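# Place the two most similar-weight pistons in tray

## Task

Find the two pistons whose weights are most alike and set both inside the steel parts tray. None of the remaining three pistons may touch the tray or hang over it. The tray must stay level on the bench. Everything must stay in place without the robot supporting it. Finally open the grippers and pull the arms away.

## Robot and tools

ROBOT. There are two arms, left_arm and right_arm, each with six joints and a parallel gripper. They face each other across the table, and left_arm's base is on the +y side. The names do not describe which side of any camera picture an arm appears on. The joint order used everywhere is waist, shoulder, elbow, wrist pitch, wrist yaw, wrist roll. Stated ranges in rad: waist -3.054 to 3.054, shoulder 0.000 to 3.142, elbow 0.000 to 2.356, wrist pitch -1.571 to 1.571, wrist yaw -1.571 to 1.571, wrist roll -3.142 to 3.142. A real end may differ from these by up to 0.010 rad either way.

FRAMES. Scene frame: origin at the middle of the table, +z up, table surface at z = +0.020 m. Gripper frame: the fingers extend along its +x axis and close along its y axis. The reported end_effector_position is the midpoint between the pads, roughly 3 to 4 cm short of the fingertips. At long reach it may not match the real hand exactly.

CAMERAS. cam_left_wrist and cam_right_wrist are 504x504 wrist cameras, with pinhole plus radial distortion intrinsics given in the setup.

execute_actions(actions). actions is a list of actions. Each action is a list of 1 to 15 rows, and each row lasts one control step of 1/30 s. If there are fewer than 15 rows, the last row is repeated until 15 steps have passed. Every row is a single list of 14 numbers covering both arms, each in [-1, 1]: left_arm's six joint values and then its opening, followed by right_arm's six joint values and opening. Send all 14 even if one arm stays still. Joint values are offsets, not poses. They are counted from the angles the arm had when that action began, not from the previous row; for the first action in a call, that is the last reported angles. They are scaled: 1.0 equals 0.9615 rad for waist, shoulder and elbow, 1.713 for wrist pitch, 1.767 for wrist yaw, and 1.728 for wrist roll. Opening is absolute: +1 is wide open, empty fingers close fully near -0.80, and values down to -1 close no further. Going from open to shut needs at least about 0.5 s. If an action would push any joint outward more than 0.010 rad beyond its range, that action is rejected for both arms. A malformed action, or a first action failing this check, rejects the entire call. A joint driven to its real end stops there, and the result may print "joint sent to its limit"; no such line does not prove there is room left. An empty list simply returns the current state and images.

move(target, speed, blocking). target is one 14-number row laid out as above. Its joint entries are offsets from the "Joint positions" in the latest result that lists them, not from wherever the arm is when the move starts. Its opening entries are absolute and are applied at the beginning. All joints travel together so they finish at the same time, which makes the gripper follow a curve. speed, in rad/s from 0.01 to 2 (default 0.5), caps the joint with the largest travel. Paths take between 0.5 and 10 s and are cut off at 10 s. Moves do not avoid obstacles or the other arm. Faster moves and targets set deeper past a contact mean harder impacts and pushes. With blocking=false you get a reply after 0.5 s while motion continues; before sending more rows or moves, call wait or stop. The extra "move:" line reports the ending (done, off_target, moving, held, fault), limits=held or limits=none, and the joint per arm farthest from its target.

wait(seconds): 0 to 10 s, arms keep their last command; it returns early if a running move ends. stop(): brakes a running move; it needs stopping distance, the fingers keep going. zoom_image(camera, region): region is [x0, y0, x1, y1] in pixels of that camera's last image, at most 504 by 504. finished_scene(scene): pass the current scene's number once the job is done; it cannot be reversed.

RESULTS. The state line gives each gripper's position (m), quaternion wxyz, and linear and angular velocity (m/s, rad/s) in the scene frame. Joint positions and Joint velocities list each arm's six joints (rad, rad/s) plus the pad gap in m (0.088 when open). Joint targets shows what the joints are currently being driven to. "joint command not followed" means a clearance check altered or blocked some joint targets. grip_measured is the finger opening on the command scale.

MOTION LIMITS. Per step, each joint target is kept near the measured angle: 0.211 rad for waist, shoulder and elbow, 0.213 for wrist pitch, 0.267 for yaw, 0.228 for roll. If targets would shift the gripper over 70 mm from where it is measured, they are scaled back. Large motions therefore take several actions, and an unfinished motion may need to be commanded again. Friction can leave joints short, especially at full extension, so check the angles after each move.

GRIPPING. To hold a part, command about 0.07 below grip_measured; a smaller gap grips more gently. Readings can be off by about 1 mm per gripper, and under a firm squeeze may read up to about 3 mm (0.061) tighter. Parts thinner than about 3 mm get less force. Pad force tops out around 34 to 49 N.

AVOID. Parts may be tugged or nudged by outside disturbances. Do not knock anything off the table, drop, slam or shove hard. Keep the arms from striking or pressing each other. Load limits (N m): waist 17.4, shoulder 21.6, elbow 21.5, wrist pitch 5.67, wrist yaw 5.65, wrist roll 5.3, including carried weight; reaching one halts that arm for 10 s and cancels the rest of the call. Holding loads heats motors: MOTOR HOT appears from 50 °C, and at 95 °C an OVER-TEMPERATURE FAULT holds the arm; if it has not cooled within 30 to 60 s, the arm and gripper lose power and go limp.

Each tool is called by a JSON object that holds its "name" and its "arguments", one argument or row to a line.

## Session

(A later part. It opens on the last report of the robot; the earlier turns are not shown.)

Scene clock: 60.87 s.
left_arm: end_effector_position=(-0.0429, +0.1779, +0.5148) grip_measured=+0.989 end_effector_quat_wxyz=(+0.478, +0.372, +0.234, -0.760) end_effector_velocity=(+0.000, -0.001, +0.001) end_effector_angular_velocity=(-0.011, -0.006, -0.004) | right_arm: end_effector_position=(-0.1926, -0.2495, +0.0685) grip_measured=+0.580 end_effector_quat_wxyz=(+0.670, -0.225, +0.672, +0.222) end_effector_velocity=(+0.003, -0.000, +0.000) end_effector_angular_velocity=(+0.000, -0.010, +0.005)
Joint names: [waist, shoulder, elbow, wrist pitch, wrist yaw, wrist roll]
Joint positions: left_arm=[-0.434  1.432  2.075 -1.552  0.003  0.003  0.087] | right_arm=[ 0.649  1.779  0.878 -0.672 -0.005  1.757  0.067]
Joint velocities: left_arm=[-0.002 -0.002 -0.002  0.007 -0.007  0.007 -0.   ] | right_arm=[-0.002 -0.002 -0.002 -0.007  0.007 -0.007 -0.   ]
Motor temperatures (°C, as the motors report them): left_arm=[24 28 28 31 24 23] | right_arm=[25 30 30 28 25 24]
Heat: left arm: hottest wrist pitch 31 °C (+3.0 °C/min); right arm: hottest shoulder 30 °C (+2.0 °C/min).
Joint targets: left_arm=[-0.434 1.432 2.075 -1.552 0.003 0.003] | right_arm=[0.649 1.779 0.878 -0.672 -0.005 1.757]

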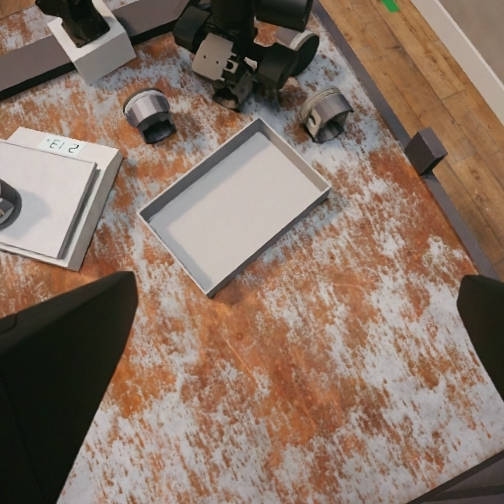

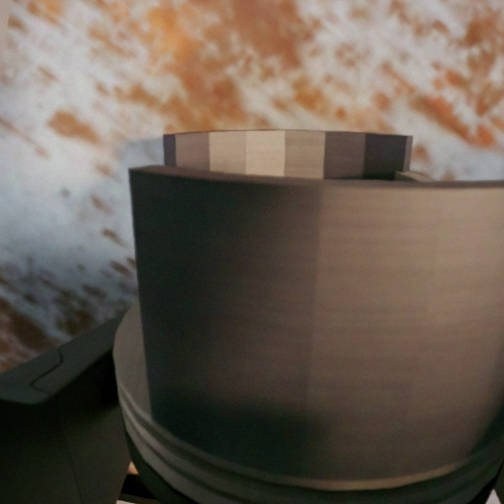

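{"name": "move", "arguments": {
  "target": [0,0,0,0,0,0,1, -0.29,-0.195,0.268,-0.245,0,0,0.47],
  "speed": 0.55
}}

{"name": "move", "arguments": {
  "target": [0,0,0,0,0,0,1, -0.993,0.20,0.215,-0.011,0,0.052,0.47],
  "speed": 0.8
}}

Scene clock: 62.83 s.
left_arm: end_effector_position=(-0.0429, +0.1779, +0.5148) grip_measured=+0.989 end_effector_quat_wxyz=(+0.478, +0.372, +0.234, -0.760) end_effector_velocity=(+0.001, +0.002, -0.001) end_effector_angular_velocity=(+0.006, -0.004, +0.008) | right_arm: end_effector_position=(-0.1355, -0.2010, +0.1682) grip_measured=+0.580 end_effector_quat_wxyz=(+0.694, -0.131, +0.697, +0.129) end_effector_velocity=(+0.005, -0.005, +0.000) end_effector_angular_velocity=(-0.023, -0.005, -0.020)
Joint names: [waist, shoulder, elbow, wrist pitch, wrist yaw, wrist roll]
Joint positions: left_arm=[-0.434  1.432  2.075 -1.552  0.003  0.003  0.087] | right_arm=[ 0.374  1.606  1.124 -1.089 -0.005  1.757  0.067]
Joint velocities: left_arm=[-0.002 -0.002 -0.002 -0.007 -0.007 -0.007 -0.   ] | right_arm=[-0.012 -0.007 -0.007 -0.022 -0.007  0.007  0.   ]
Motor temperatures (°C, as the motors report them): left_arm=[24 28 28 31 24 23] | right_arm=[25 30 31 28 25 24]
Heat: left arm: hottest wrist pitch 31 °C (+4.0 °C/min); right arm: hottest elbow 31 °C (+3.0 °C/min).
Joint targets: left_arm=[-0.434 1.432 2.075 -1.552 0.003 0.003] | right_arm=[0.370 1.591 1.136 -1.092 -0.005 1.757]
move: off_target (right_arm); limits=none; left_arm: farthest joint: the waist, 0.000 radians from its target (0.000 radians at the start); right_arm: farthest joint: the shoulder, 0.014 radians from its target (0.187 radians at the start)

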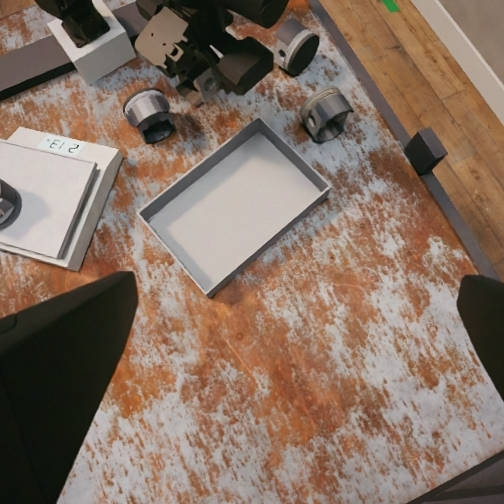

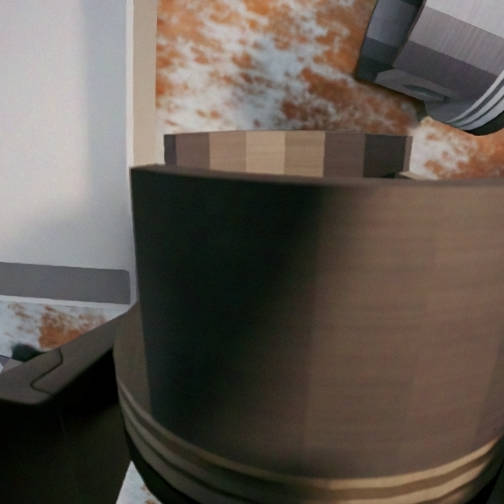

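Scene clock: 64.57 s.
left_arm: end_effector_position=(-0.0429, +0.1779, +0.5148) grip_measured=+0.989 end_effector_quat_wxyz=(+0.478, +0.372, +0.234, -0.760) end_effector_velocity=(+0.000, -0.001, +0.001) end_effector_angular_velocity=(-0.007, +0.002, +0.008) | right_arm: end_effector_position=(+0.1324, -0.1362, +0.1654) grip_measured=+0.580 end_effector_quat_wxyz=(+0.666, +0.230, +0.670, -0.233) end_effector_velocity=(+0.002, -0.002, +0.001) end_effector_angular_velocity=(+0.001, +0.008, +0.010)
Joint names: [waist, shoulder, elbow, wrist pitch, wrist yaw, wrist roll]
Joint positions: left_arm=[-0.434  1.432  2.075 -1.552  0.003  0.003  0.087] | right_arm=[-0.576  1.787  1.318 -1.106 -0.005  1.844  0.067]
Joint velocities: left_arm=[-0.002 -0.002 -0.002  0.007 -0.007 -0.007  0.   ] | right_arm=[-0.012 -0.002  0.002 -0.007 -0.007 -0.022 -0.   ]
Motor temperatures (°C, as the motors report them): left_arm=[24 28 28 31 24 23] | right_arm=[25 30 31 28 25 24]
Heat: left arm: hottest wrist pitch 31 °C (+4.0 °C/min); right arm: hottest elbow 31 °C (+2.0 °C/min).
Joint targets: left_arm=[-0.434 1.432 2.075 -1.552 0.003 0.003] | right_arm=[-0.581 1.798 1.330 -1.108 -0.004 1.847]
move: off_target (right_arm); limits=none; left_arm: farthest joint: the waist, 0.000 radians from its target (0.000 radians at the start); right_arm: farthest joint: the elbow, 0.013 radians from its target (0.207 radians at the start)

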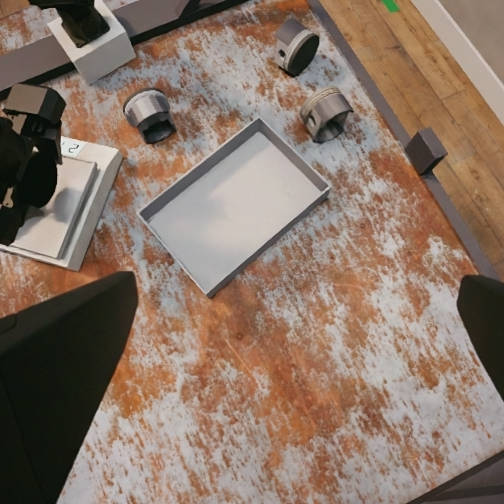

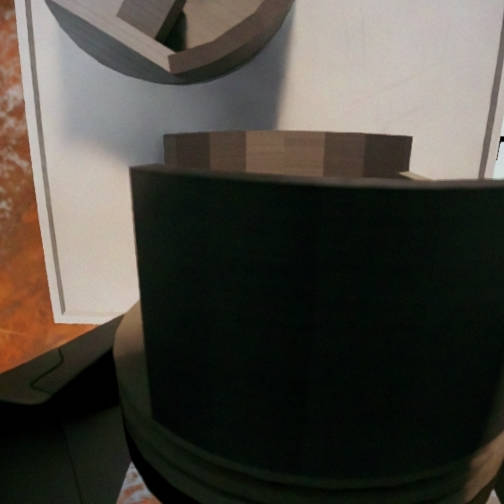

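{"name": "move", "arguments": {
  "target": [0,0.26,0,0,-0.14,0,1, -0.02,0.112,-0.013,0.064,0,-0.008,0.47],
  "speed": 0.3
}}

Scene clock: 66.53 s.
left_arm: end_effector_position=(-0.0354, +0.1090, +0.4484) grip_measured=+0.989 end_effector_quat_wxyz=(+0.529, +0.493, +0.233, -0.650) end_effector_velocity=(+0.001, +0.001, -0.000) end_effector_angular_velocity=(+0.004, -0.013, -0.006) | right_arm: end_effector_position=(+0.1443, -0.1214, +0.1337) grip_measured=+0.580 end_effector_quat_wxyz=(+0.666, +0.233, +0.669, -0.233) end_effector_velocity=(+0.000, +0.001, -0.001) end_effector_angular_velocity=(+0.005, +0.006, +0.020)
Joint names: [waist, shoulder, elbow, wrist pitch, wrist yaw, wrist roll]
Joint positions: left_arm=[-0.434  1.675  2.075 -1.552 -0.241  0.003  0.087] | right_arm=[-0.591  1.884  1.311 -0.998 -0.005  1.833  0.067]
Joint velocities: left_arm=[-0.002  0.002  0.002 -0.007 -0.007  0.007 -0.   ] | right_arm=[-0.002  0.002 -0.002  0.007 -0.007 -0.022 -0.   ]
Motor temperatures (°C, as the motors report them): left_arm=[24 28 28 31 24 23] | right_arm=[25 30 31 28 25 24]
Heat: left arm: hottest wrist pitch 31 °C (+4.0 °C/min); right arm: hottest elbow 31 °C (+2.0 °C/min).
Joint targets: left_arm=[-0.434 1.682 2.075 -1.552 -0.244 0.003] | right_arm=[-0.595 1.895 1.305 -0.996 -0.005 1.830]
move: off_target (right_arm); limits=none; left_arm: farthest joint: the shoulder, 0.006 radians from its target (0.249 radians at the start); right_arm: farthest joint: the shoulder, 0.011 radians from its target (0.107 radians at the start)

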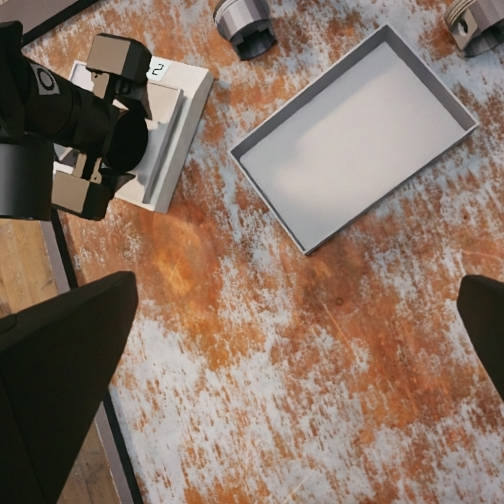

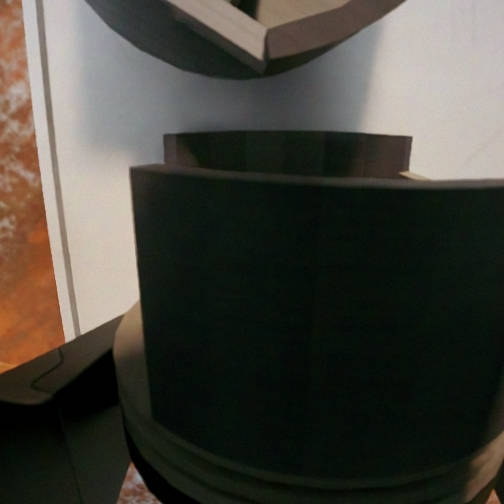

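{"name": "execute_actions", "arguments": {
  "actions": [
    [[-0.01,0,0,0,0,0,1,0,0.011,0,0,0,0,0.47],[-0.025,0,0,0,0,0,1,0,0.013,0,0.002,0,0,0.47],[-0.045,0,0,0,0,0,1,0,0.016,0,0.004,0,0,0.47],[-0.065,0,0,0,0,0,1,0,0.018,0,0.005,0,0,0.47],[-0.085,0,0,0,0,0,1,0,0.02,0,0.005,0,0,0.47],[-0.105,0,0,0,0,0,1,0,0.02,0,0.005,0,0,0.47],[-0.125,0,0,0,0,0,1,0,0.02,0,0.005,0,0,0.47],[-0.145,0,0,0,0,0,1,0,0.02,0,0.005,0,0,0.47],[-0.165,0,0,0,0,0,1,0,0.02,0,0.005,0,0,0.47],[-0.185,0,0,0,0,0,1,0,0.014,0,0.005,0,0,0.52],[-0.205,0,0,0,0,0,1,0,0.01,0,0.005,0,0,0.57],[-0.22,0,0,0,0,0,1,0,0.01,0,0.005,0,0,0.62],[-0.235,0,0,0,0,0,1,0,0.01,0,0.005,0,0,0.68],[-0.245,0,0,0,0,0,1,0,0.01,0,0.005,0,0,0.74],[-0.25,0,0,0,0,0,1,0,0.01,0,0.005,0,0,0.8]],
    [[-0.03,0,0,0,0,0,1,0,0,0,0,0,0,0.8]]
  ]
}}

Scene clock: 68.20 s.
left_arm: end_effector_position=(-0.1052, +0.1430, +0.4484) grip_measured=+0.989 end_effector_quat_wxyz=(+0.451, +0.517, +0.175, -0.706) end_effector_velocity=(-0.002, +0.003, -0.002) end_effector_angular_velocity=(+0.013, -0.006, -0.017) | right_arm: end_effector_position=(+0.1449, -0.1201, +0.1331) grip_measured=+0.796 end_effector_quat_wxyz=(+0.666, +0.235, +0.669, -0.231) end_effector_velocity=(-0.003, -0.001, +0.000) end_effector_angular_velocity=(-0.004, +0.010, +0.010)
Joint names: [waist, shoulder, elbow, wrist pitch, wrist yaw, wrist roll]
Joint positions: left_arm=[-0.664  1.675  2.075 -1.552 -0.241  0.003  0.087] | right_arm=[-0.591  1.886  1.311 -0.99  -0.005  1.833  0.078]
Joint velocities: left_arm=[-0.007  0.002 -0.002 -0.007  0.007  0.007 -0.   ] | right_arm=[ 0.002 -0.002 -0.002 -0.007 -0.007 -0.007  0.001]
Motor temperatures (°C, as the motors report them): left_arm=[24 28 28 31 24 23] | right_arm=[25 30 31 27 25 24]
Heat: left arm: hottest wrist pitch 31 °C (+4.0 °C/min); right arm: hottest elbow 31 °C (+2.0 °C/min).
Joint targets: left_arm=[-0.668 1.675 2.075 -1.552 -0.241 0.003] | right_arm=[-0.591 1.886 1.311 -0.991 -0.005 1.833]

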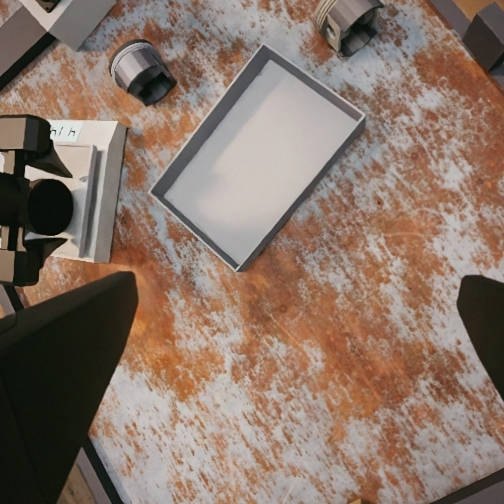

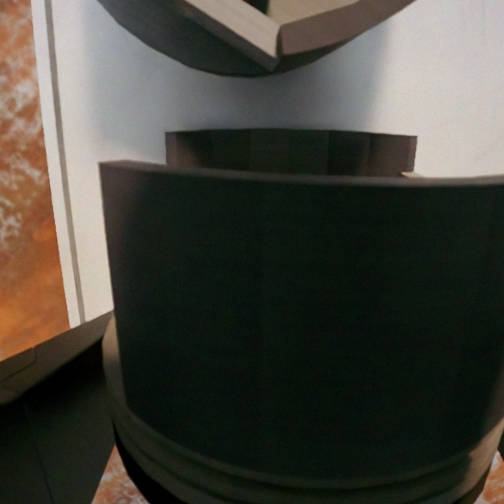

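{"name": "wait", "arguments": {
  "seconds": 0.5
}}

{"name": "zoom_image", "arguments": {
  "camera": "cam_left_wrist",
  "region": [20, 100, 100, 160]
}}

Scene clock: 69.00 s.
left_arm: end_effector_position=(-0.1053, +0.1431, +0.4484) grip_measured=+0.989 end_effector_quat_wxyz=(+0.451, +0.517, +0.175, -0.707) end_effector_velocity=(+0.002, +0.002, +0.001) end_effector_angular_velocity=(-0.002, -0.003, +0.007) | right_arm: end_effector_position=(+0.1449, -0.1201, +0.1331) grip_measured=+0.798 end_effector_quat_wxyz=(+0.666, +0.235, +0.669, -0.231) end_effector_velocity=(-0.006, -0.002, -0.001) end_effector_angular_velocity=(+0.003, +0.039, -0.010)
Joint names: [waist, shoulder, elbow, wrist pitch, wrist yaw, wrist roll]
Joint positions: left_arm=[-0.665  1.675  2.075 -1.552 -0.241  0.003  0.087] | right_arm=[-0.591  1.886  1.311 -0.99  -0.005  1.833  0.078]
Joint velocities: left_arm=[-0.002 -0.007 -0.002 -0.007 -0.007 -0.007 -0.   ] | right_arm=[-0.002 -0.002 -0.007 -0.007 -0.037  0.007 -0.   ]
Motor temperatures (°C, as the motors report them): left_arm=[24 28 28 31 24 23] | right_arm=[25 30 31 27 25 24]
Heat: left arm: hottest wrist pitch 31 °C (+4.0 °C/min); right arm: hottest elbow 31 °C (+2.0 °C/min).
Joint targets: left_arm=[-0.668 1.675 2.075 -1.552 -0.241 0.003] | right_arm=[-0.591 1.886 1.311 -0.991 -0.005 1.833]
wait: 0.50 s; at rest from the start

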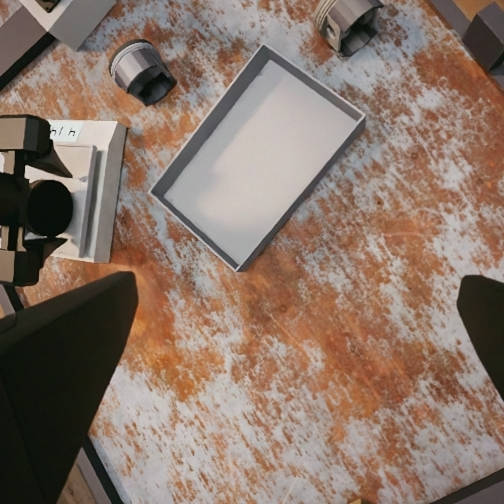

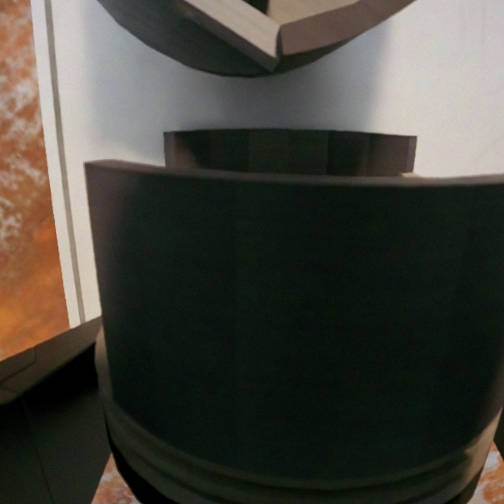

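Region (20, 100, 100, 160) of cam_left_wrist's 504x504 image, scaled by 6.300, with more detail than that image has; it fills the top 378 rows of this view, and the rest is white.

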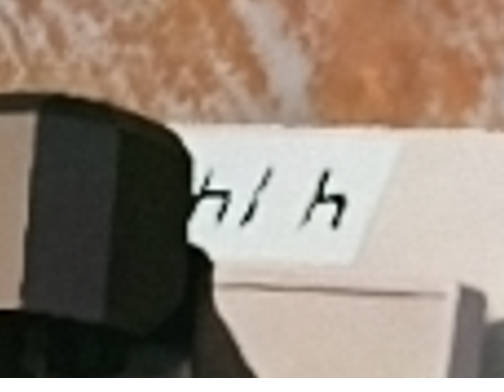

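{"name": "execute_actions", "arguments": {
  "actions": [
    [[0,0,0,0,0,0,1,0,0,0,0,0,0,0.75],[0,0,0,0,0,0,1,0,0,0,0,0,0,0.7],[0,0,0,0,0,0,1,0,0,0,0,0,0,0.66],[0,0,0,0,0,0,1,0,0,0,0,0,0,0.63],[0,0,0,0,0,0,1,0,0,0,0,0,0,0.6],[0,0,0,0,0,0,1,0,0,0,0,0,0,0.57],[0,0,0,0,0,0,1,0,0,0,0,0,0,0.54],[0,0,0,0,0,0,1,0,0,0,0,0,0,0.51],[0,0,0,0,0,0,1,0,0,0,0,0,0,0.47]]
  ]
}}

{"name": "move", "arguments": {
  "target": [0,0,0,0,0,0,1, 0,-0.115,0.02,-0.068,0,0,0.47],
  "speed": 0.3
}}

{"name": "move", "arguments": {
  "target": [0,0,0,0,0,0,1, 1.0,-0.368,-0.38,0.012,0,-0.80,0.47],
  "speed": 1.1
}}

Scene clock: 70.77 s.
left_arm: end_effector_position=(-0.1053, +0.1431, +0.4484) grip_measured=+0.989 end_effector_quat_wxyz=(+0.451, +0.517, +0.175, -0.707) end_effector_velocity=(+0.000, -0.001, +0.001) end_effector_angular_velocity=(-0.020, -0.021, -0.018) | right_arm: end_effector_position=(+0.1448, -0.1201, +0.1331) grip_measured=+0.579 end_effector_quat_wxyz=(+0.666, +0.235, +0.669, -0.231) end_effector_velocity=(-0.001, -0.002, +0.000) end_effector_angular_velocity=(-0.004, +0.010, +0.005)
Joint names: [waist, shoulder, elbow, wrist pitch, wrist yaw, wrist roll]
Joint positions: left_arm=[-0.665  1.675  2.075 -1.552 -0.241  0.003  0.087] | right_arm=[-0.591  1.886  1.311 -0.991 -0.005  1.833  0.067]
Joint velocities: left_arm=[-0.007 -0.002 -0.002  0.007 -0.022  0.022  0.   ] | right_arm=[-0.002 -0.002 -0.002 -0.007 -0.007 -0.007 -0.   ]
Motor temperatures (°C, as the motors report them): left_arm=[24 29 28 31 24 23] | right_arm=[25 31 31 27 25 24]
Heat: left arm: hottest wrist pitch 31 °C (+4.1 °C/min); right arm: hottest shoulder 31 °C (+2.0 °C/min).
Joint targets: left_arm=[-0.665 1.675 2.075 -1.552 -0.241 0.003] | right_arm=[-0.591 1.886 1.311 -0.990 -0.005 1.833]

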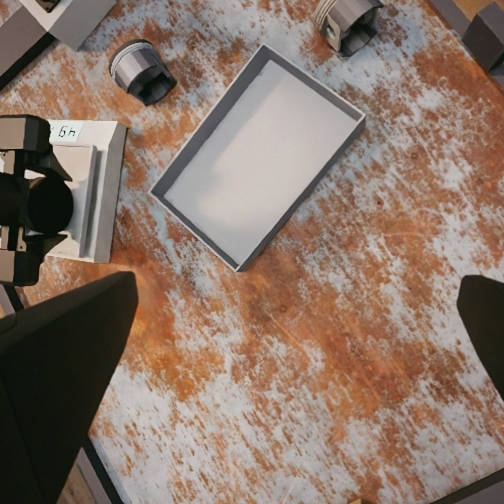

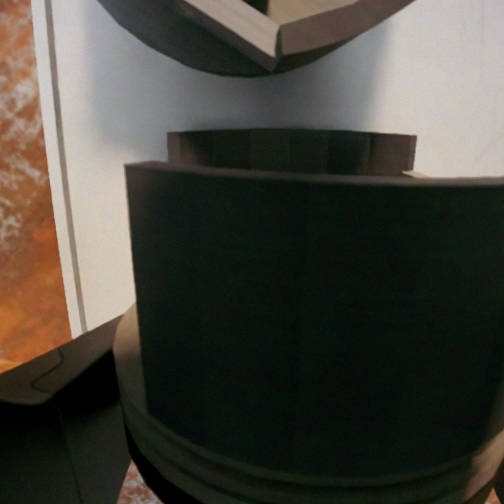

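Scene clock: 71.73 s.
left_arm: end_effector_position=(-0.1053, +0.1431, +0.4484) grip_measured=+0.989 end_effector_quat_wxyz=(+0.451, +0.517, +0.175, -0.707) end_effector_velocity=(-0.003, +0.001, +0.000) end_effector_angular_velocity=(-0.001, +0.013, -0.004) | right_arm: end_effector_position=(+0.1373, -0.1376, +0.1644) grip_measured=+0.579 end_effector_quat_wxyz=(+0.666, +0.231, +0.669, -0.235) end_effector_velocity=(-0.004, -0.004, +0.000) end_effector_angular_velocity=(-0.011, +0.029, -0.010)
Joint names: [waist, shoulder, elbow, wrist pitch, wrist yaw, wrist roll]
Joint positions: left_arm=[-0.665  1.675  2.075 -1.552 -0.241  0.003  0.087] | right_arm=[-0.591  1.792  1.32  -1.104 -0.005  1.833  0.067]
Joint velocities: left_arm=[-0.007 -0.002 -0.002  0.007  0.007 -0.007 -0.   ] | right_arm=[-0.002 -0.002 -0.002 -0.022 -0.022  0.007 -0.   ]
Motor temperatures (°C, as the motors report them): left_arm=[24 29 28 31 24 23] | right_arm=[25 31 31 27 25 24]
Heat: left arm: hottest wrist pitch 31 °C (+3.0 °C/min); right arm: hottest shoulder 31 °C (+2.0 °C/min).
Joint targets: left_arm=[-0.665 1.675 2.075 -1.552 -0.241 0.003] | right_arm=[-0.591 1.775 1.330 -1.107 -0.005 1.833]
move: off_target (right_arm); limits=none; left_arm: farthest joint: the waist, 0.000 radians from its target (0.000 radians at the start); right_arm: farthest joint: the shoulder, 0.017 radians from its target (0.110 radians at the start)

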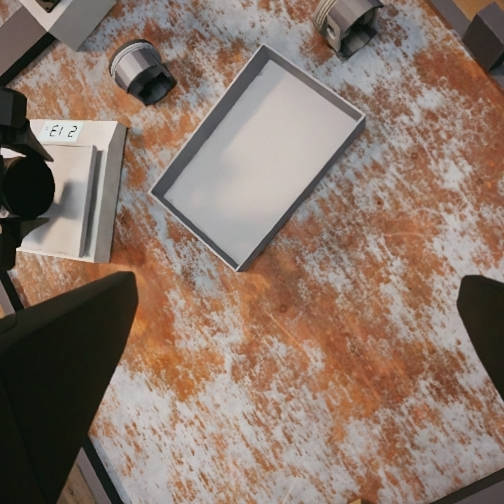

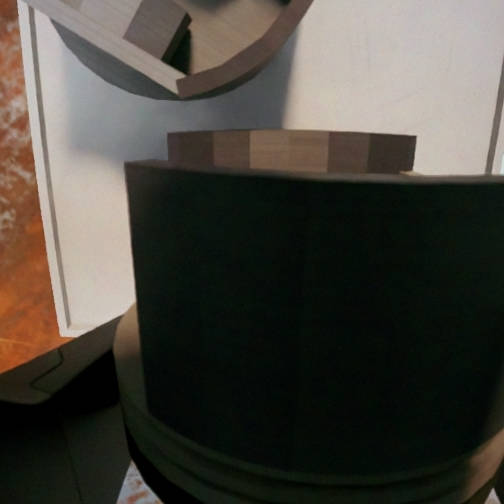

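Scene clock: 73.80 s.
left_arm: end_effector_position=(-0.1053, +0.1431, +0.4484) grip_measured=+0.989 end_effector_quat_wxyz=(+0.451, +0.517, +0.175, -0.707) end_effector_velocity=(+0.001, +0.001, +0.001) end_effector_angular_velocity=(-0.002, -0.003, +0.007) | right_arm: end_effector_position=(-0.1117, -0.2360, +0.1642) grip_measured=+0.580 end_effector_quat_wxyz=(+0.474, -0.525, +0.478, +0.521) end_effector_velocity=(-0.001, +0.001, -0.000) end_effector_angular_velocity=(+0.002, +0.010, +0.005)
Joint names: [waist, shoulder, elbow, wrist pitch, wrist yaw, wrist roll]
Joint positions: left_arm=[-0.665  1.675  2.075 -1.552 -0.241  0.003  0.087] | right_arm=[ 0.366  1.453  0.961 -1.086 -0.005  0.454  0.067]
Joint velocities: left_arm=[-0.002 -0.002  0.002 -0.007 -0.007 -0.007 -0.   ] | right_arm=[-0.002 -0.002 -0.002  0.007 -0.007 -0.007 -0.   ]
Motor temperatures (°C, as the motors report them): left_arm=[24 29 28 31 24 23] | right_arm=[25 31 31 27 25 24]
Heat: left arm: hottest wrist pitch 31 °C (+3.0 °C/min); right arm: hottest shoulder 31 °C (+2.0 °C/min).
Joint targets: left_arm=[-0.665 1.675 2.075 -1.552 -0.241 0.003] | right_arm=[0.370 1.439 0.955 -1.084 -0.005 0.451]
move: off_target (right_arm); limits=none; left_arm: farthest joint: the waist, 0.000 radians from its target (0.000 radians at the start); right_arm: farthest joint: the shoulder, 0.014 radians from its target (0.354 radians at the start)

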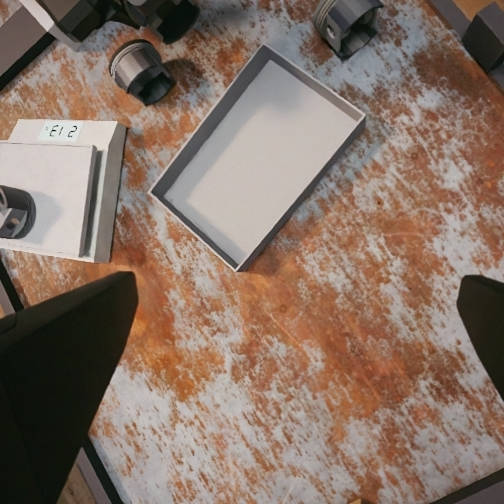

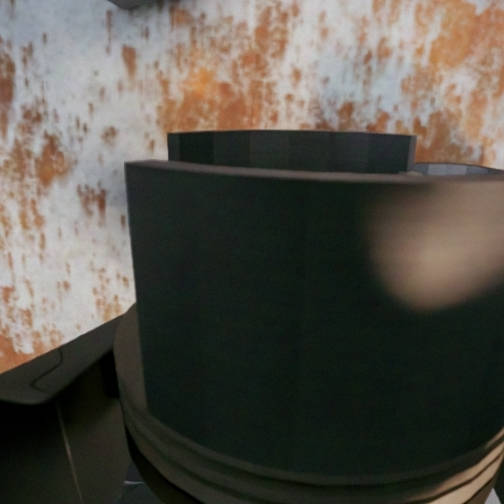

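{"name": "move", "arguments": {
  "target": [0,0,0,0,0,0,1, 0.19,0.197,-0.269,0.2586,0,0,0.47],
  "speed": 0.45
}}

{"name": "execute_actions", "arguments": {
  "actions": [
    [[0,0,0,0,0,0,1,0,0.01,0,0,0,0,0.47],[0,0,0,0,0,0,1,0,0.013,0,0.002,0,0,0.47],[0,0,0,0,0,0,1,0,0.016,0,0.004,0,0,0.47],[0,0,0,0,0,0,1,0,0.019,0,0.006,0,0,0.47],[0,0,0,0,0,0,1,0,0.021,0,0.006,0,0,0.47],[0,0,0,0,0,0,1,0,0.021,0,0.006,0,0,0.47],[0,0,0,0,0,0,1,0,0.021,0,0.006,0,0,0.47],[0,0,0,0,0,0,1,0,0.021,0,0.006,0,0,0.47],[0,0,0,0,0,0,1,0,0.015,0,0.006,0,0,0.52],[0,0,0,0,0,0,1,0,0.012,0,0.006,0,0,0.57],[0,0,0,0,0,0,1,0,0.012,0,0.006,0,0,0.62],[0,0,0,0,0,0,1,0,0.012,0,0.006,0,0,0.68],[0,0,0,0,0,0,1,0,0.012,0,0.006,0,0,0.75],[0,0,0,0,0,0,1,0,0.012,0,0.006,0,0,0.82],[0,0,0,0,0,0,1,0,0.012,0,0.006,0,0,0.88]]
  ]
}}

{"name": "move", "arguments": {
  "target": [0,0,0,0,0,0,1, 0,-0.195,0.25,-0.245,0,0,0.9],
  "speed": 0.6
}}

Scene clock: 76.13 s.
left_arm: end_effector_position=(-0.1053, +0.1431, +0.4484) grip_measured=+0.989 end_effector_quat_wxyz=(+0.451, +0.517, +0.175, -0.707) end_effector_velocity=(+0.001, +0.001, -0.002) end_effector_angular_velocity=(+0.006, -0.010, +0.007) | right_arm: end_effector_position=(-0.1450, -0.2603, +0.0692) grip_measured=+0.580 end_effector_quat_wxyz=(+0.426, -0.562, +0.429, +0.564) end_effector_velocity=(+0.005, -0.001, -0.001) end_effector_angular_velocity=(+0.005, -0.025, +0.010)
Joint names: [waist, shoulder, elbow, wrist pitch, wrist yaw, wrist roll]
Joint positions: left_arm=[-0.665  1.675  2.075 -1.552 -0.241  0.003  0.087] | right_arm=[ 0.545  1.632  0.709 -0.646 -0.005  0.454  0.067]
Joint velocities: left_arm=[-0.002  0.002 -0.002 -0.007 -0.007 -0.007 -0.   ] | right_arm=[ 0.002 -0.002 -0.007 -0.007  0.022 -0.007 -0.   ]
Motor temperatures (°C, as the motors report them): left_arm=[24 29 28 31 24 23] | right_arm=[25 31 31 27 25 24]
Heat: left arm: hottest wrist pitch 31 °C (+3.0 °C/min); right arm: hottest shoulder 31 °C (+2.0 °C/min).
Joint targets: left_arm=[-0.665 1.675 2.075 -1.552 -0.241 0.003] | right_arm=[0.549 1.642 0.702 -0.643 -0.005 0.454]
move: off_target (right_arm); limits=none; left_arm: farthest joint: the waist, 0.000 radians from its target (0.000 radians at the start); right_arm: farthest joint: the shoulder, 0.011 radians from its target (0.190 radians at the start)

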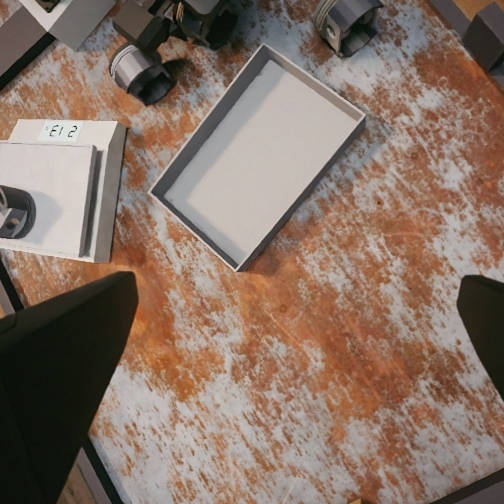

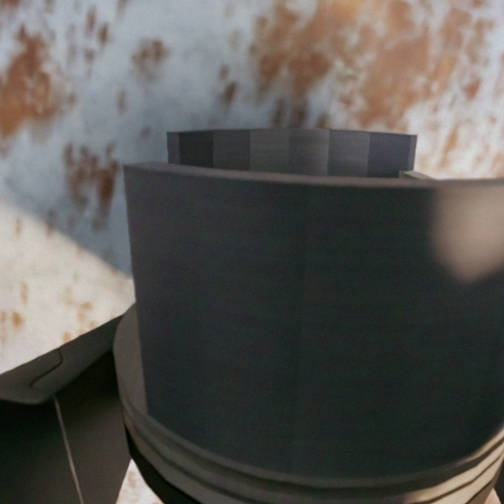

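Scene clock: 76.63 s.
left_arm: end_effector_position=(-0.1053, +0.1431, +0.4484) grip_measured=+0.989 end_effector_quat_wxyz=(+0.451, +0.517, +0.175, -0.707) end_effector_velocity=(+0.003, +0.000, +0.002) end_effector_angular_velocity=(-0.009, -0.007, +0.026) | right_arm: end_effector_position=(-0.1458, -0.2594, +0.0681) grip_measured=+0.716 end_effector_quat_wxyz=(+0.426, -0.561, +0.429, +0.565) end_effector_velocity=(+0.003, -0.001, +0.000) end_effector_angular_velocity=(-0.001, -0.010, -0.010)
Joint names: [waist, shoulder, elbow, wrist pitch, wrist yaw, wrist roll]
Joint positions: left_arm=[-0.665  1.675  2.075 -1.552 -0.241  0.003  0.087] | right_arm=[ 0.545  1.637  0.709 -0.638 -0.005  0.454  0.074]
Joint velocities: left_arm=[-0.002 -0.002  0.002 -0.007 -0.022 -0.022 -0.   ] | right_arm=[-0.002 -0.002 -0.002 -0.007  0.007  0.007  0.074]
Motor temperatures (°C, as the motors report them): left_arm=[24 29 28 31 24 23] | right_arm=[25 31 31 27 25 24]
Heat: left arm: hottest wrist pitch 31 °C (+3.0 °C/min); right arm: hottest shoulder 31 °C (+2.0 °C/min).
Joint targets: left_arm=[-0.665 1.675 2.075 -1.552 -0.241 0.003] | right_arm=[0.545 1.644 0.709 -0.636 -0.005 0.454]

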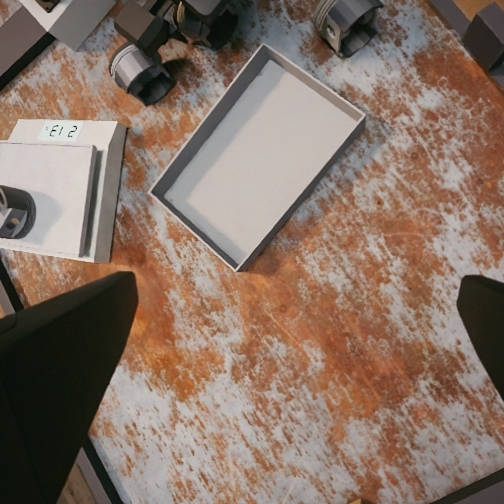

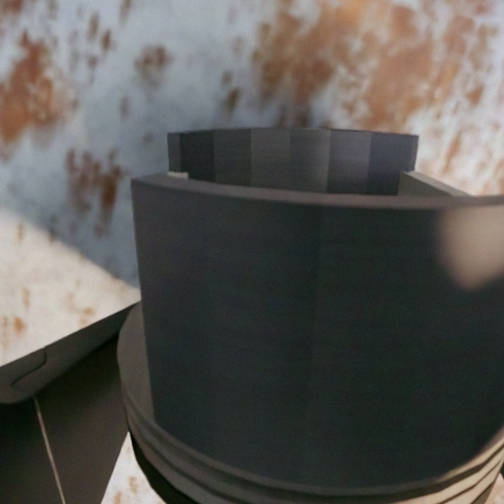

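Scene clock: 78.00 s.
left_arm: end_effector_position=(-0.1053, +0.1431, +0.4484) grip_measured=+0.989 end_effector_quat_wxyz=(+0.451, +0.517, +0.175, -0.707) end_effector_velocity=(+0.003, +0.003, -0.003) end_effector_angular_velocity=(+0.018, -0.012, +0.020) | right_arm: end_effector_position=(-0.1454, -0.2599, +0.1583) grip_measured=+0.898 end_effector_quat_wxyz=(+0.426, -0.563, +0.429, +0.563) end_effector_velocity=(-0.001, +0.000, +0.001) end_effector_angular_velocity=(+0.004, +0.014, +0.020)
Joint names: [waist, shoulder, elbow, wrist pitch, wrist yaw, wrist roll]
Joint positions: left_arm=[-0.665  1.675  2.075 -1.552 -0.241  0.003  0.087] | right_arm=[ 0.545  1.458  0.941 -1.055 -0.005  0.454  0.083]
Joint velocities: left_arm=[-0.002  0.002 -0.002 -0.022 -0.007 -0.022  0.   ] | right_arm=[-0.002 -0.007 -0.002  0.007 -0.007 -0.022  0.   ]
Motor temperatures (°C, as the motors report them): left_arm=[24 29 28 31 24 23] | right_arm=[25 31 31 27 25 24]
Heat: left arm: hottest wrist pitch 31 °C (+3.0 °C/min); right arm: hottest shoulder 31 °C (+2.0 °C/min).
Joint targets: left_arm=[-0.665 1.675 2.075 -1.552 -0.241 0.003] | right_arm=[0.545 1.449 0.949 -1.058 -0.005 0.454]
move: done; limits=none; left_arm: farthest joint: the waist, 0.000 radians from its target (0.000 radians at the start); right_arm: farthest joint: the shoulder, 0.009 radians from its target (0.187 radians at the start)

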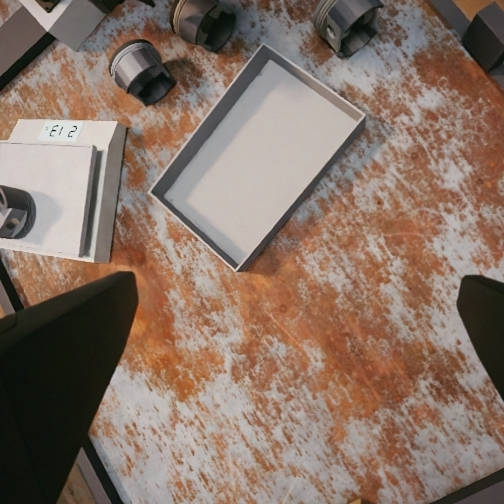

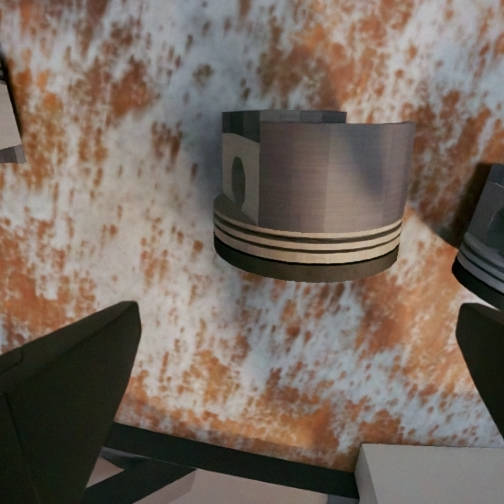

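{"name": "move", "arguments": {
  "target": [0,0,0,0,0,0,1, 0.0655,0.811,0.998,-0.1074,0,0.144,0.95],
  "speed": 0.9
}}

Scene clock: 80.97 s.
left_arm: end_effector_position=(-0.1053, +0.1431, +0.4484) grip_measured=+0.989 end_effector_quat_wxyz=(+0.451, +0.517, +0.175, -0.707) end_effector_velocity=(+0.001, +0.005, -0.002) end_effector_angular_velocity=(+0.023, +0.002, +0.014) | right_arm: end_effector_position=(-0.2967, -0.1282, +0.1541) grip_measured=+0.948 end_effector_quat_wxyz=(+0.476, -0.518, +0.479, +0.524) end_effector_velocity=(+0.003, -0.000, -0.004) end_effector_angular_velocity=(-0.017, -0.007, +0.000)
Joint names: [waist, shoulder, elbow, wrist pitch, wrist yaw, wrist roll]
Joint positions: left_arm=[-0.665  1.675  2.075 -1.552 -0.241  0.003  0.087] | right_arm=[ 0.604  2.218  1.893 -1.237 -0.005  0.699  0.085]
Joint velocities: left_arm=[-0.002 -0.002 -0.002 -0.022  0.007 -0.022 -0.   ] | right_arm=[-0.007  0.007 -0.002 -0.007 -0.007 -0.007 -0.   ]
Motor temperatures (°C, as the motors report them): left_arm=[24 29 28 31 24 23] | right_arm=[25 31 31 27 25 24]
Heat: left arm: hottest wrist pitch 31 °C (+3.0 °C/min); right arm: hottest shoulder 31 °C (+2.0 °C/min).
Joint targets: left_arm=[-0.665 1.675 2.075 -1.552 -0.241 0.003] | right_arm=[0.607 2.238 1.901 -1.239 -0.005 0.702]
move: off_target (right_arm); limits=none; left_arm: farthest joint: the waist, 0.000 radians from its target (0.000 radians at the start); right_arm: farthest joint: the shoulder, 0.020 radians from its target (0.780 radians at the start)

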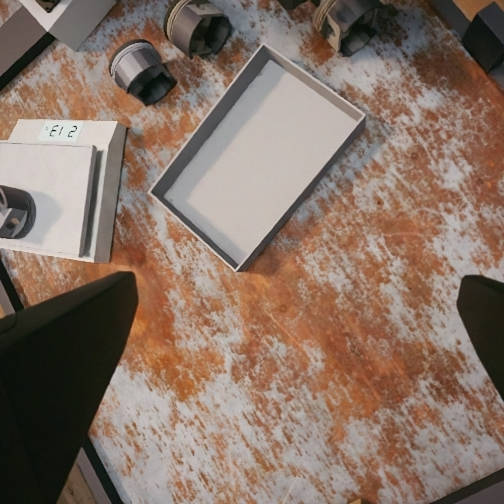

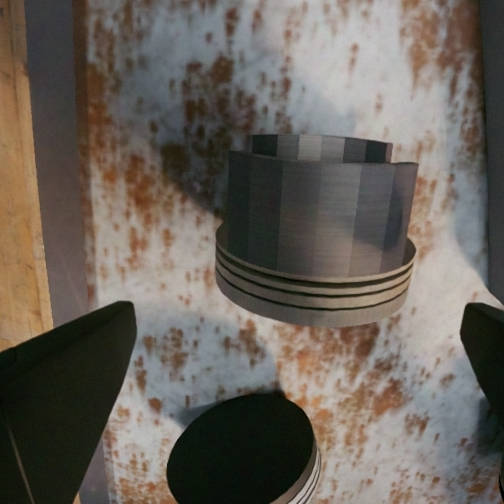

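{"name": "move", "arguments": {
  "target": [0,0,0,0,0,0,1, 0,0.057,-0.298,0.179,0,0.031,0.9],
  "speed": 0.4
}}

Scene clock: 83.17 s.
left_arm: end_effector_position=(-0.1053, +0.1431, +0.4484) grip_measured=+0.989 end_effector_quat_wxyz=(+0.451, +0.517, +0.175, -0.707) end_effector_velocity=(-0.000, +0.003, -0.001) end_effector_angular_velocity=(+0.010, +0.004, +0.001) | right_arm: end_effector_position=(-0.2872, -0.1377, +0.0707) grip_measured=+0.902 end_effector_quat_wxyz=(+0.489, -0.510, +0.493, +0.508) end_effector_velocity=(-0.001, -0.003, +0.002) end_effector_angular_velocity=(-0.017, +0.014, +0.019)
Joint names: [waist, shoulder, elbow, wrist pitch, wrist yaw, wrist roll]
Joint positions: left_arm=[-0.665  1.675  2.075 -1.552 -0.241  0.003  0.087] | right_arm=[ 0.604  2.257  1.616 -0.932 -0.005  0.75   0.083]
Joint velocities: left_arm=[-0.002 -0.002 -0.002 -0.007  0.007 -0.007 -0.   ] | right_arm=[-0.002 -0.007 -0.002 -0.007 -0.022 -0.022  0.   ]
Motor temperatures (°C, as the motors report them): left_arm=[24 30 28 31 24 23] | right_arm=[25 31 31 27 25 24]
Heat: left arm: hottest wrist pitch 31 °C (+2.0 °C/min); right arm: hottest shoulder 31 °C (+2.0 °C/min).
Joint targets: left_arm=[-0.665 1.675 2.075 -1.552 -0.241 0.003] | right_arm=[0.604 2.273 1.607 -0.930 -0.005 0.753]
move: off_target (right_arm); limits=none; left_arm: farthest joint: the waist, 0.000 radians from its target (0.000 radians at the start); right_arm: farthest joint: the shoulder, 0.016 radians from its target (0.054 radians at the start)

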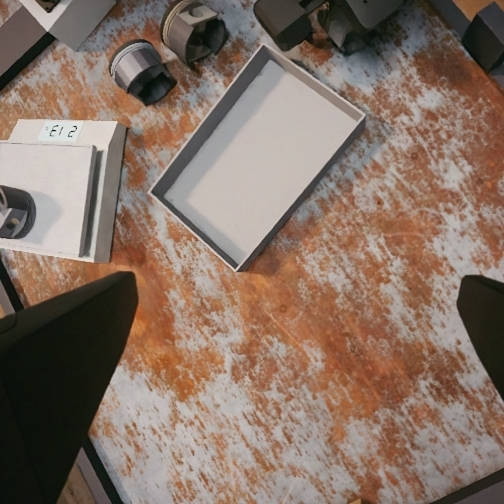

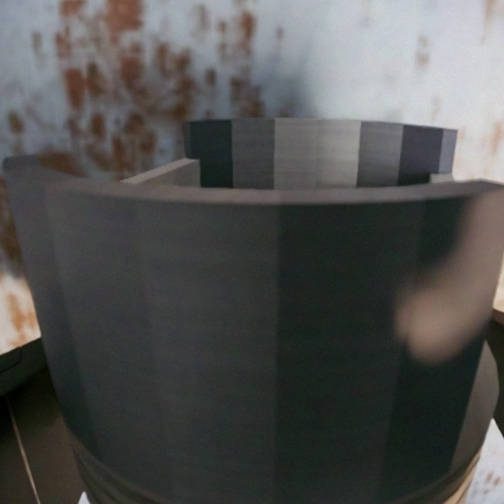

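{"name": "execute_actions", "arguments": {
  "actions": [
    [[0,0,0,0,0,0,1,0,0,0,0,0,0,0.85],[0,0,0,0,0,0,1,0,0,0,0,0,0,0.8],[0,0,0,0,0,0,1,0,0,0,0,0,0,0.75],[0,0,0,0,0,0,1,0,0,0,0,0,0,0.7],[0,0,0,0,0,0,1,0,0,0,0,0,0,0.66],[0,0,0,0,0,0,1,0,0,0,0,0,0,0.63],[0,0,0,0,0,0,1,0,0,0,0,0,0,0.6],[0,0,0,0,0,0,1,0,0,0,0,0,0,0.57],[0,0,0,0,0,0,1,0,0,0,0,0,0,0.54],[0,0,0,0,0,0,1,0,0,0,0,0,0,0.51],[0,0,0,0,0,0,1,0,0,0,0,0,0,0.47]]
  ]
}}

{"name": "move", "arguments": {
  "target": [0,0,0,0,0,0,1, 0,-0.11,0.2,-0.155,0,0,0.47],
  "speed": 0.45
}}

Scene clock: 84.37 s.
left_arm: end_effector_position=(-0.1053, +0.1431, +0.4484) grip_measured=+0.989 end_effector_quat_wxyz=(+0.451, +0.517, +0.175, -0.707) end_effector_velocity=(+0.000, +0.002, -0.000) end_effector_angular_velocity=(+0.002, -0.006, +0.002) | right_arm: end_effector_position=(-0.2871, -0.1379, +0.0706) grip_measured=+0.559 end_effector_quat_wxyz=(+0.489, -0.510, +0.493, +0.508) end_effector_velocity=(-0.000, -0.003, +0.000) end_effector_angular_velocity=(-0.021, +0.010, +0.019)
Joint names: [waist, shoulder, elbow, wrist pitch, wrist yaw, wrist roll]
Joint positions: left_arm=[-0.665  1.675  2.075 -1.552 -0.241  0.003  0.087] | right_arm=[ 0.604  2.257  1.616 -0.933 -0.005  0.75   0.066]
Joint velocities: left_arm=[-0.007 -0.002 -0.002 -0.007 -0.007 -0.007 -0.   ] | right_arm=[-0.002 -0.002 -0.002 -0.007 -0.022 -0.022  0.   ]
Motor temperatures (°C, as the motors report them): left_arm=[24 30 28 31 24 23] | right_arm=[25 32 31 27 25 24]
Heat: left arm: hottest wrist pitch 31 °C (+2.0 °C/min); right arm: hottest shoulder 32 °C (+3.0 °C/min).
Joint targets: left_arm=[-0.665 1.675 2.075 -1.552 -0.241 0.003] | right_arm=[0.604 2.257 1.616 -0.933 -0.005 0.750]

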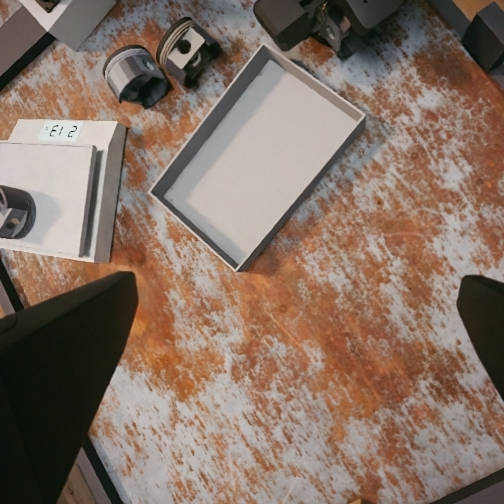

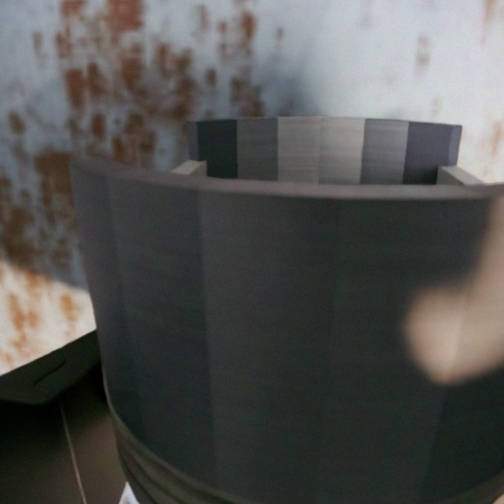

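Scene clock: 85.53 s.
left_arm: end_effector_position=(-0.1053, +0.1431, +0.4484) grip_measured=+0.989 end_effector_quat_wxyz=(+0.451, +0.517, +0.175, -0.707) end_effector_velocity=(+0.002, +0.002, +0.003) end_effector_angular_velocity=(-0.006, -0.000, +0.007) | right_arm: end_effector_position=(-0.2875, -0.1374, +0.1499) grip_measured=+0.559 end_effector_quat_wxyz=(+0.489, -0.508, +0.493, +0.510) end_effector_velocity=(+0.002, -0.005, +0.000) end_effector_angular_velocity=(-0.031, -0.000, +0.005)
Joint names: [waist, shoulder, elbow, wrist pitch, wrist yaw, wrist roll]
Joint positions: left_arm=[-0.665  1.675  2.075 -1.552 -0.241  0.003  0.087] | right_arm=[ 0.604  2.169  1.797 -1.196 -0.005  0.75   0.066]
Joint velocities: left_arm=[-0.002 -0.007  0.002 -0.007 -0.007 -0.007 -0.   ] | right_arm=[-0.002 -0.002 -0.002 -0.022 -0.022 -0.007  0.   ]
Motor temperatures (°C, as the motors report them): left_arm=[24 30 28 31 24 23] | right_arm=[25 32 31 27 25 24]
Heat: left arm: hottest wrist pitch 31 °C (+2.0 °C/min); right arm: hottest shoulder 32 °C (+3.0 °C/min).
Joint targets: left_arm=[-0.665 1.675 2.075 -1.552 -0.241 0.003] | right_arm=[0.604 2.151 1.808 -1.198 -0.005 0.750]
move: off_target (right_arm); limits=none; left_arm: farthest joint: the waist, 0.000 radians from its target (0.000 radians at the start); right_arm: farthest joint: the shoulder, 0.018 radians from its target (0.106 radians at the start)

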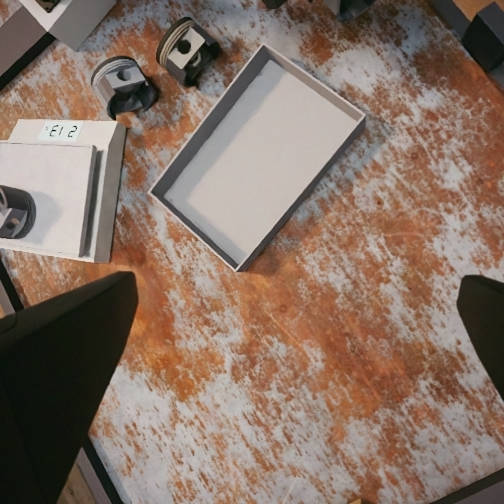

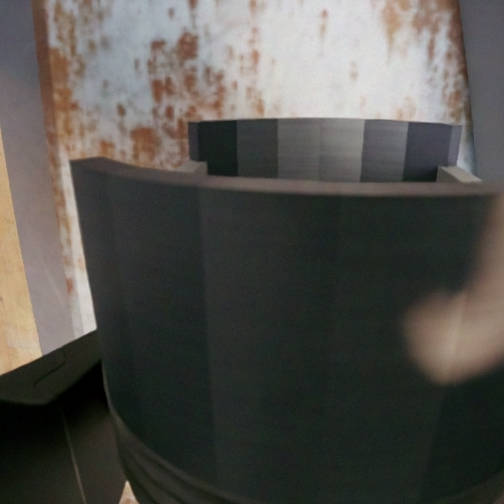

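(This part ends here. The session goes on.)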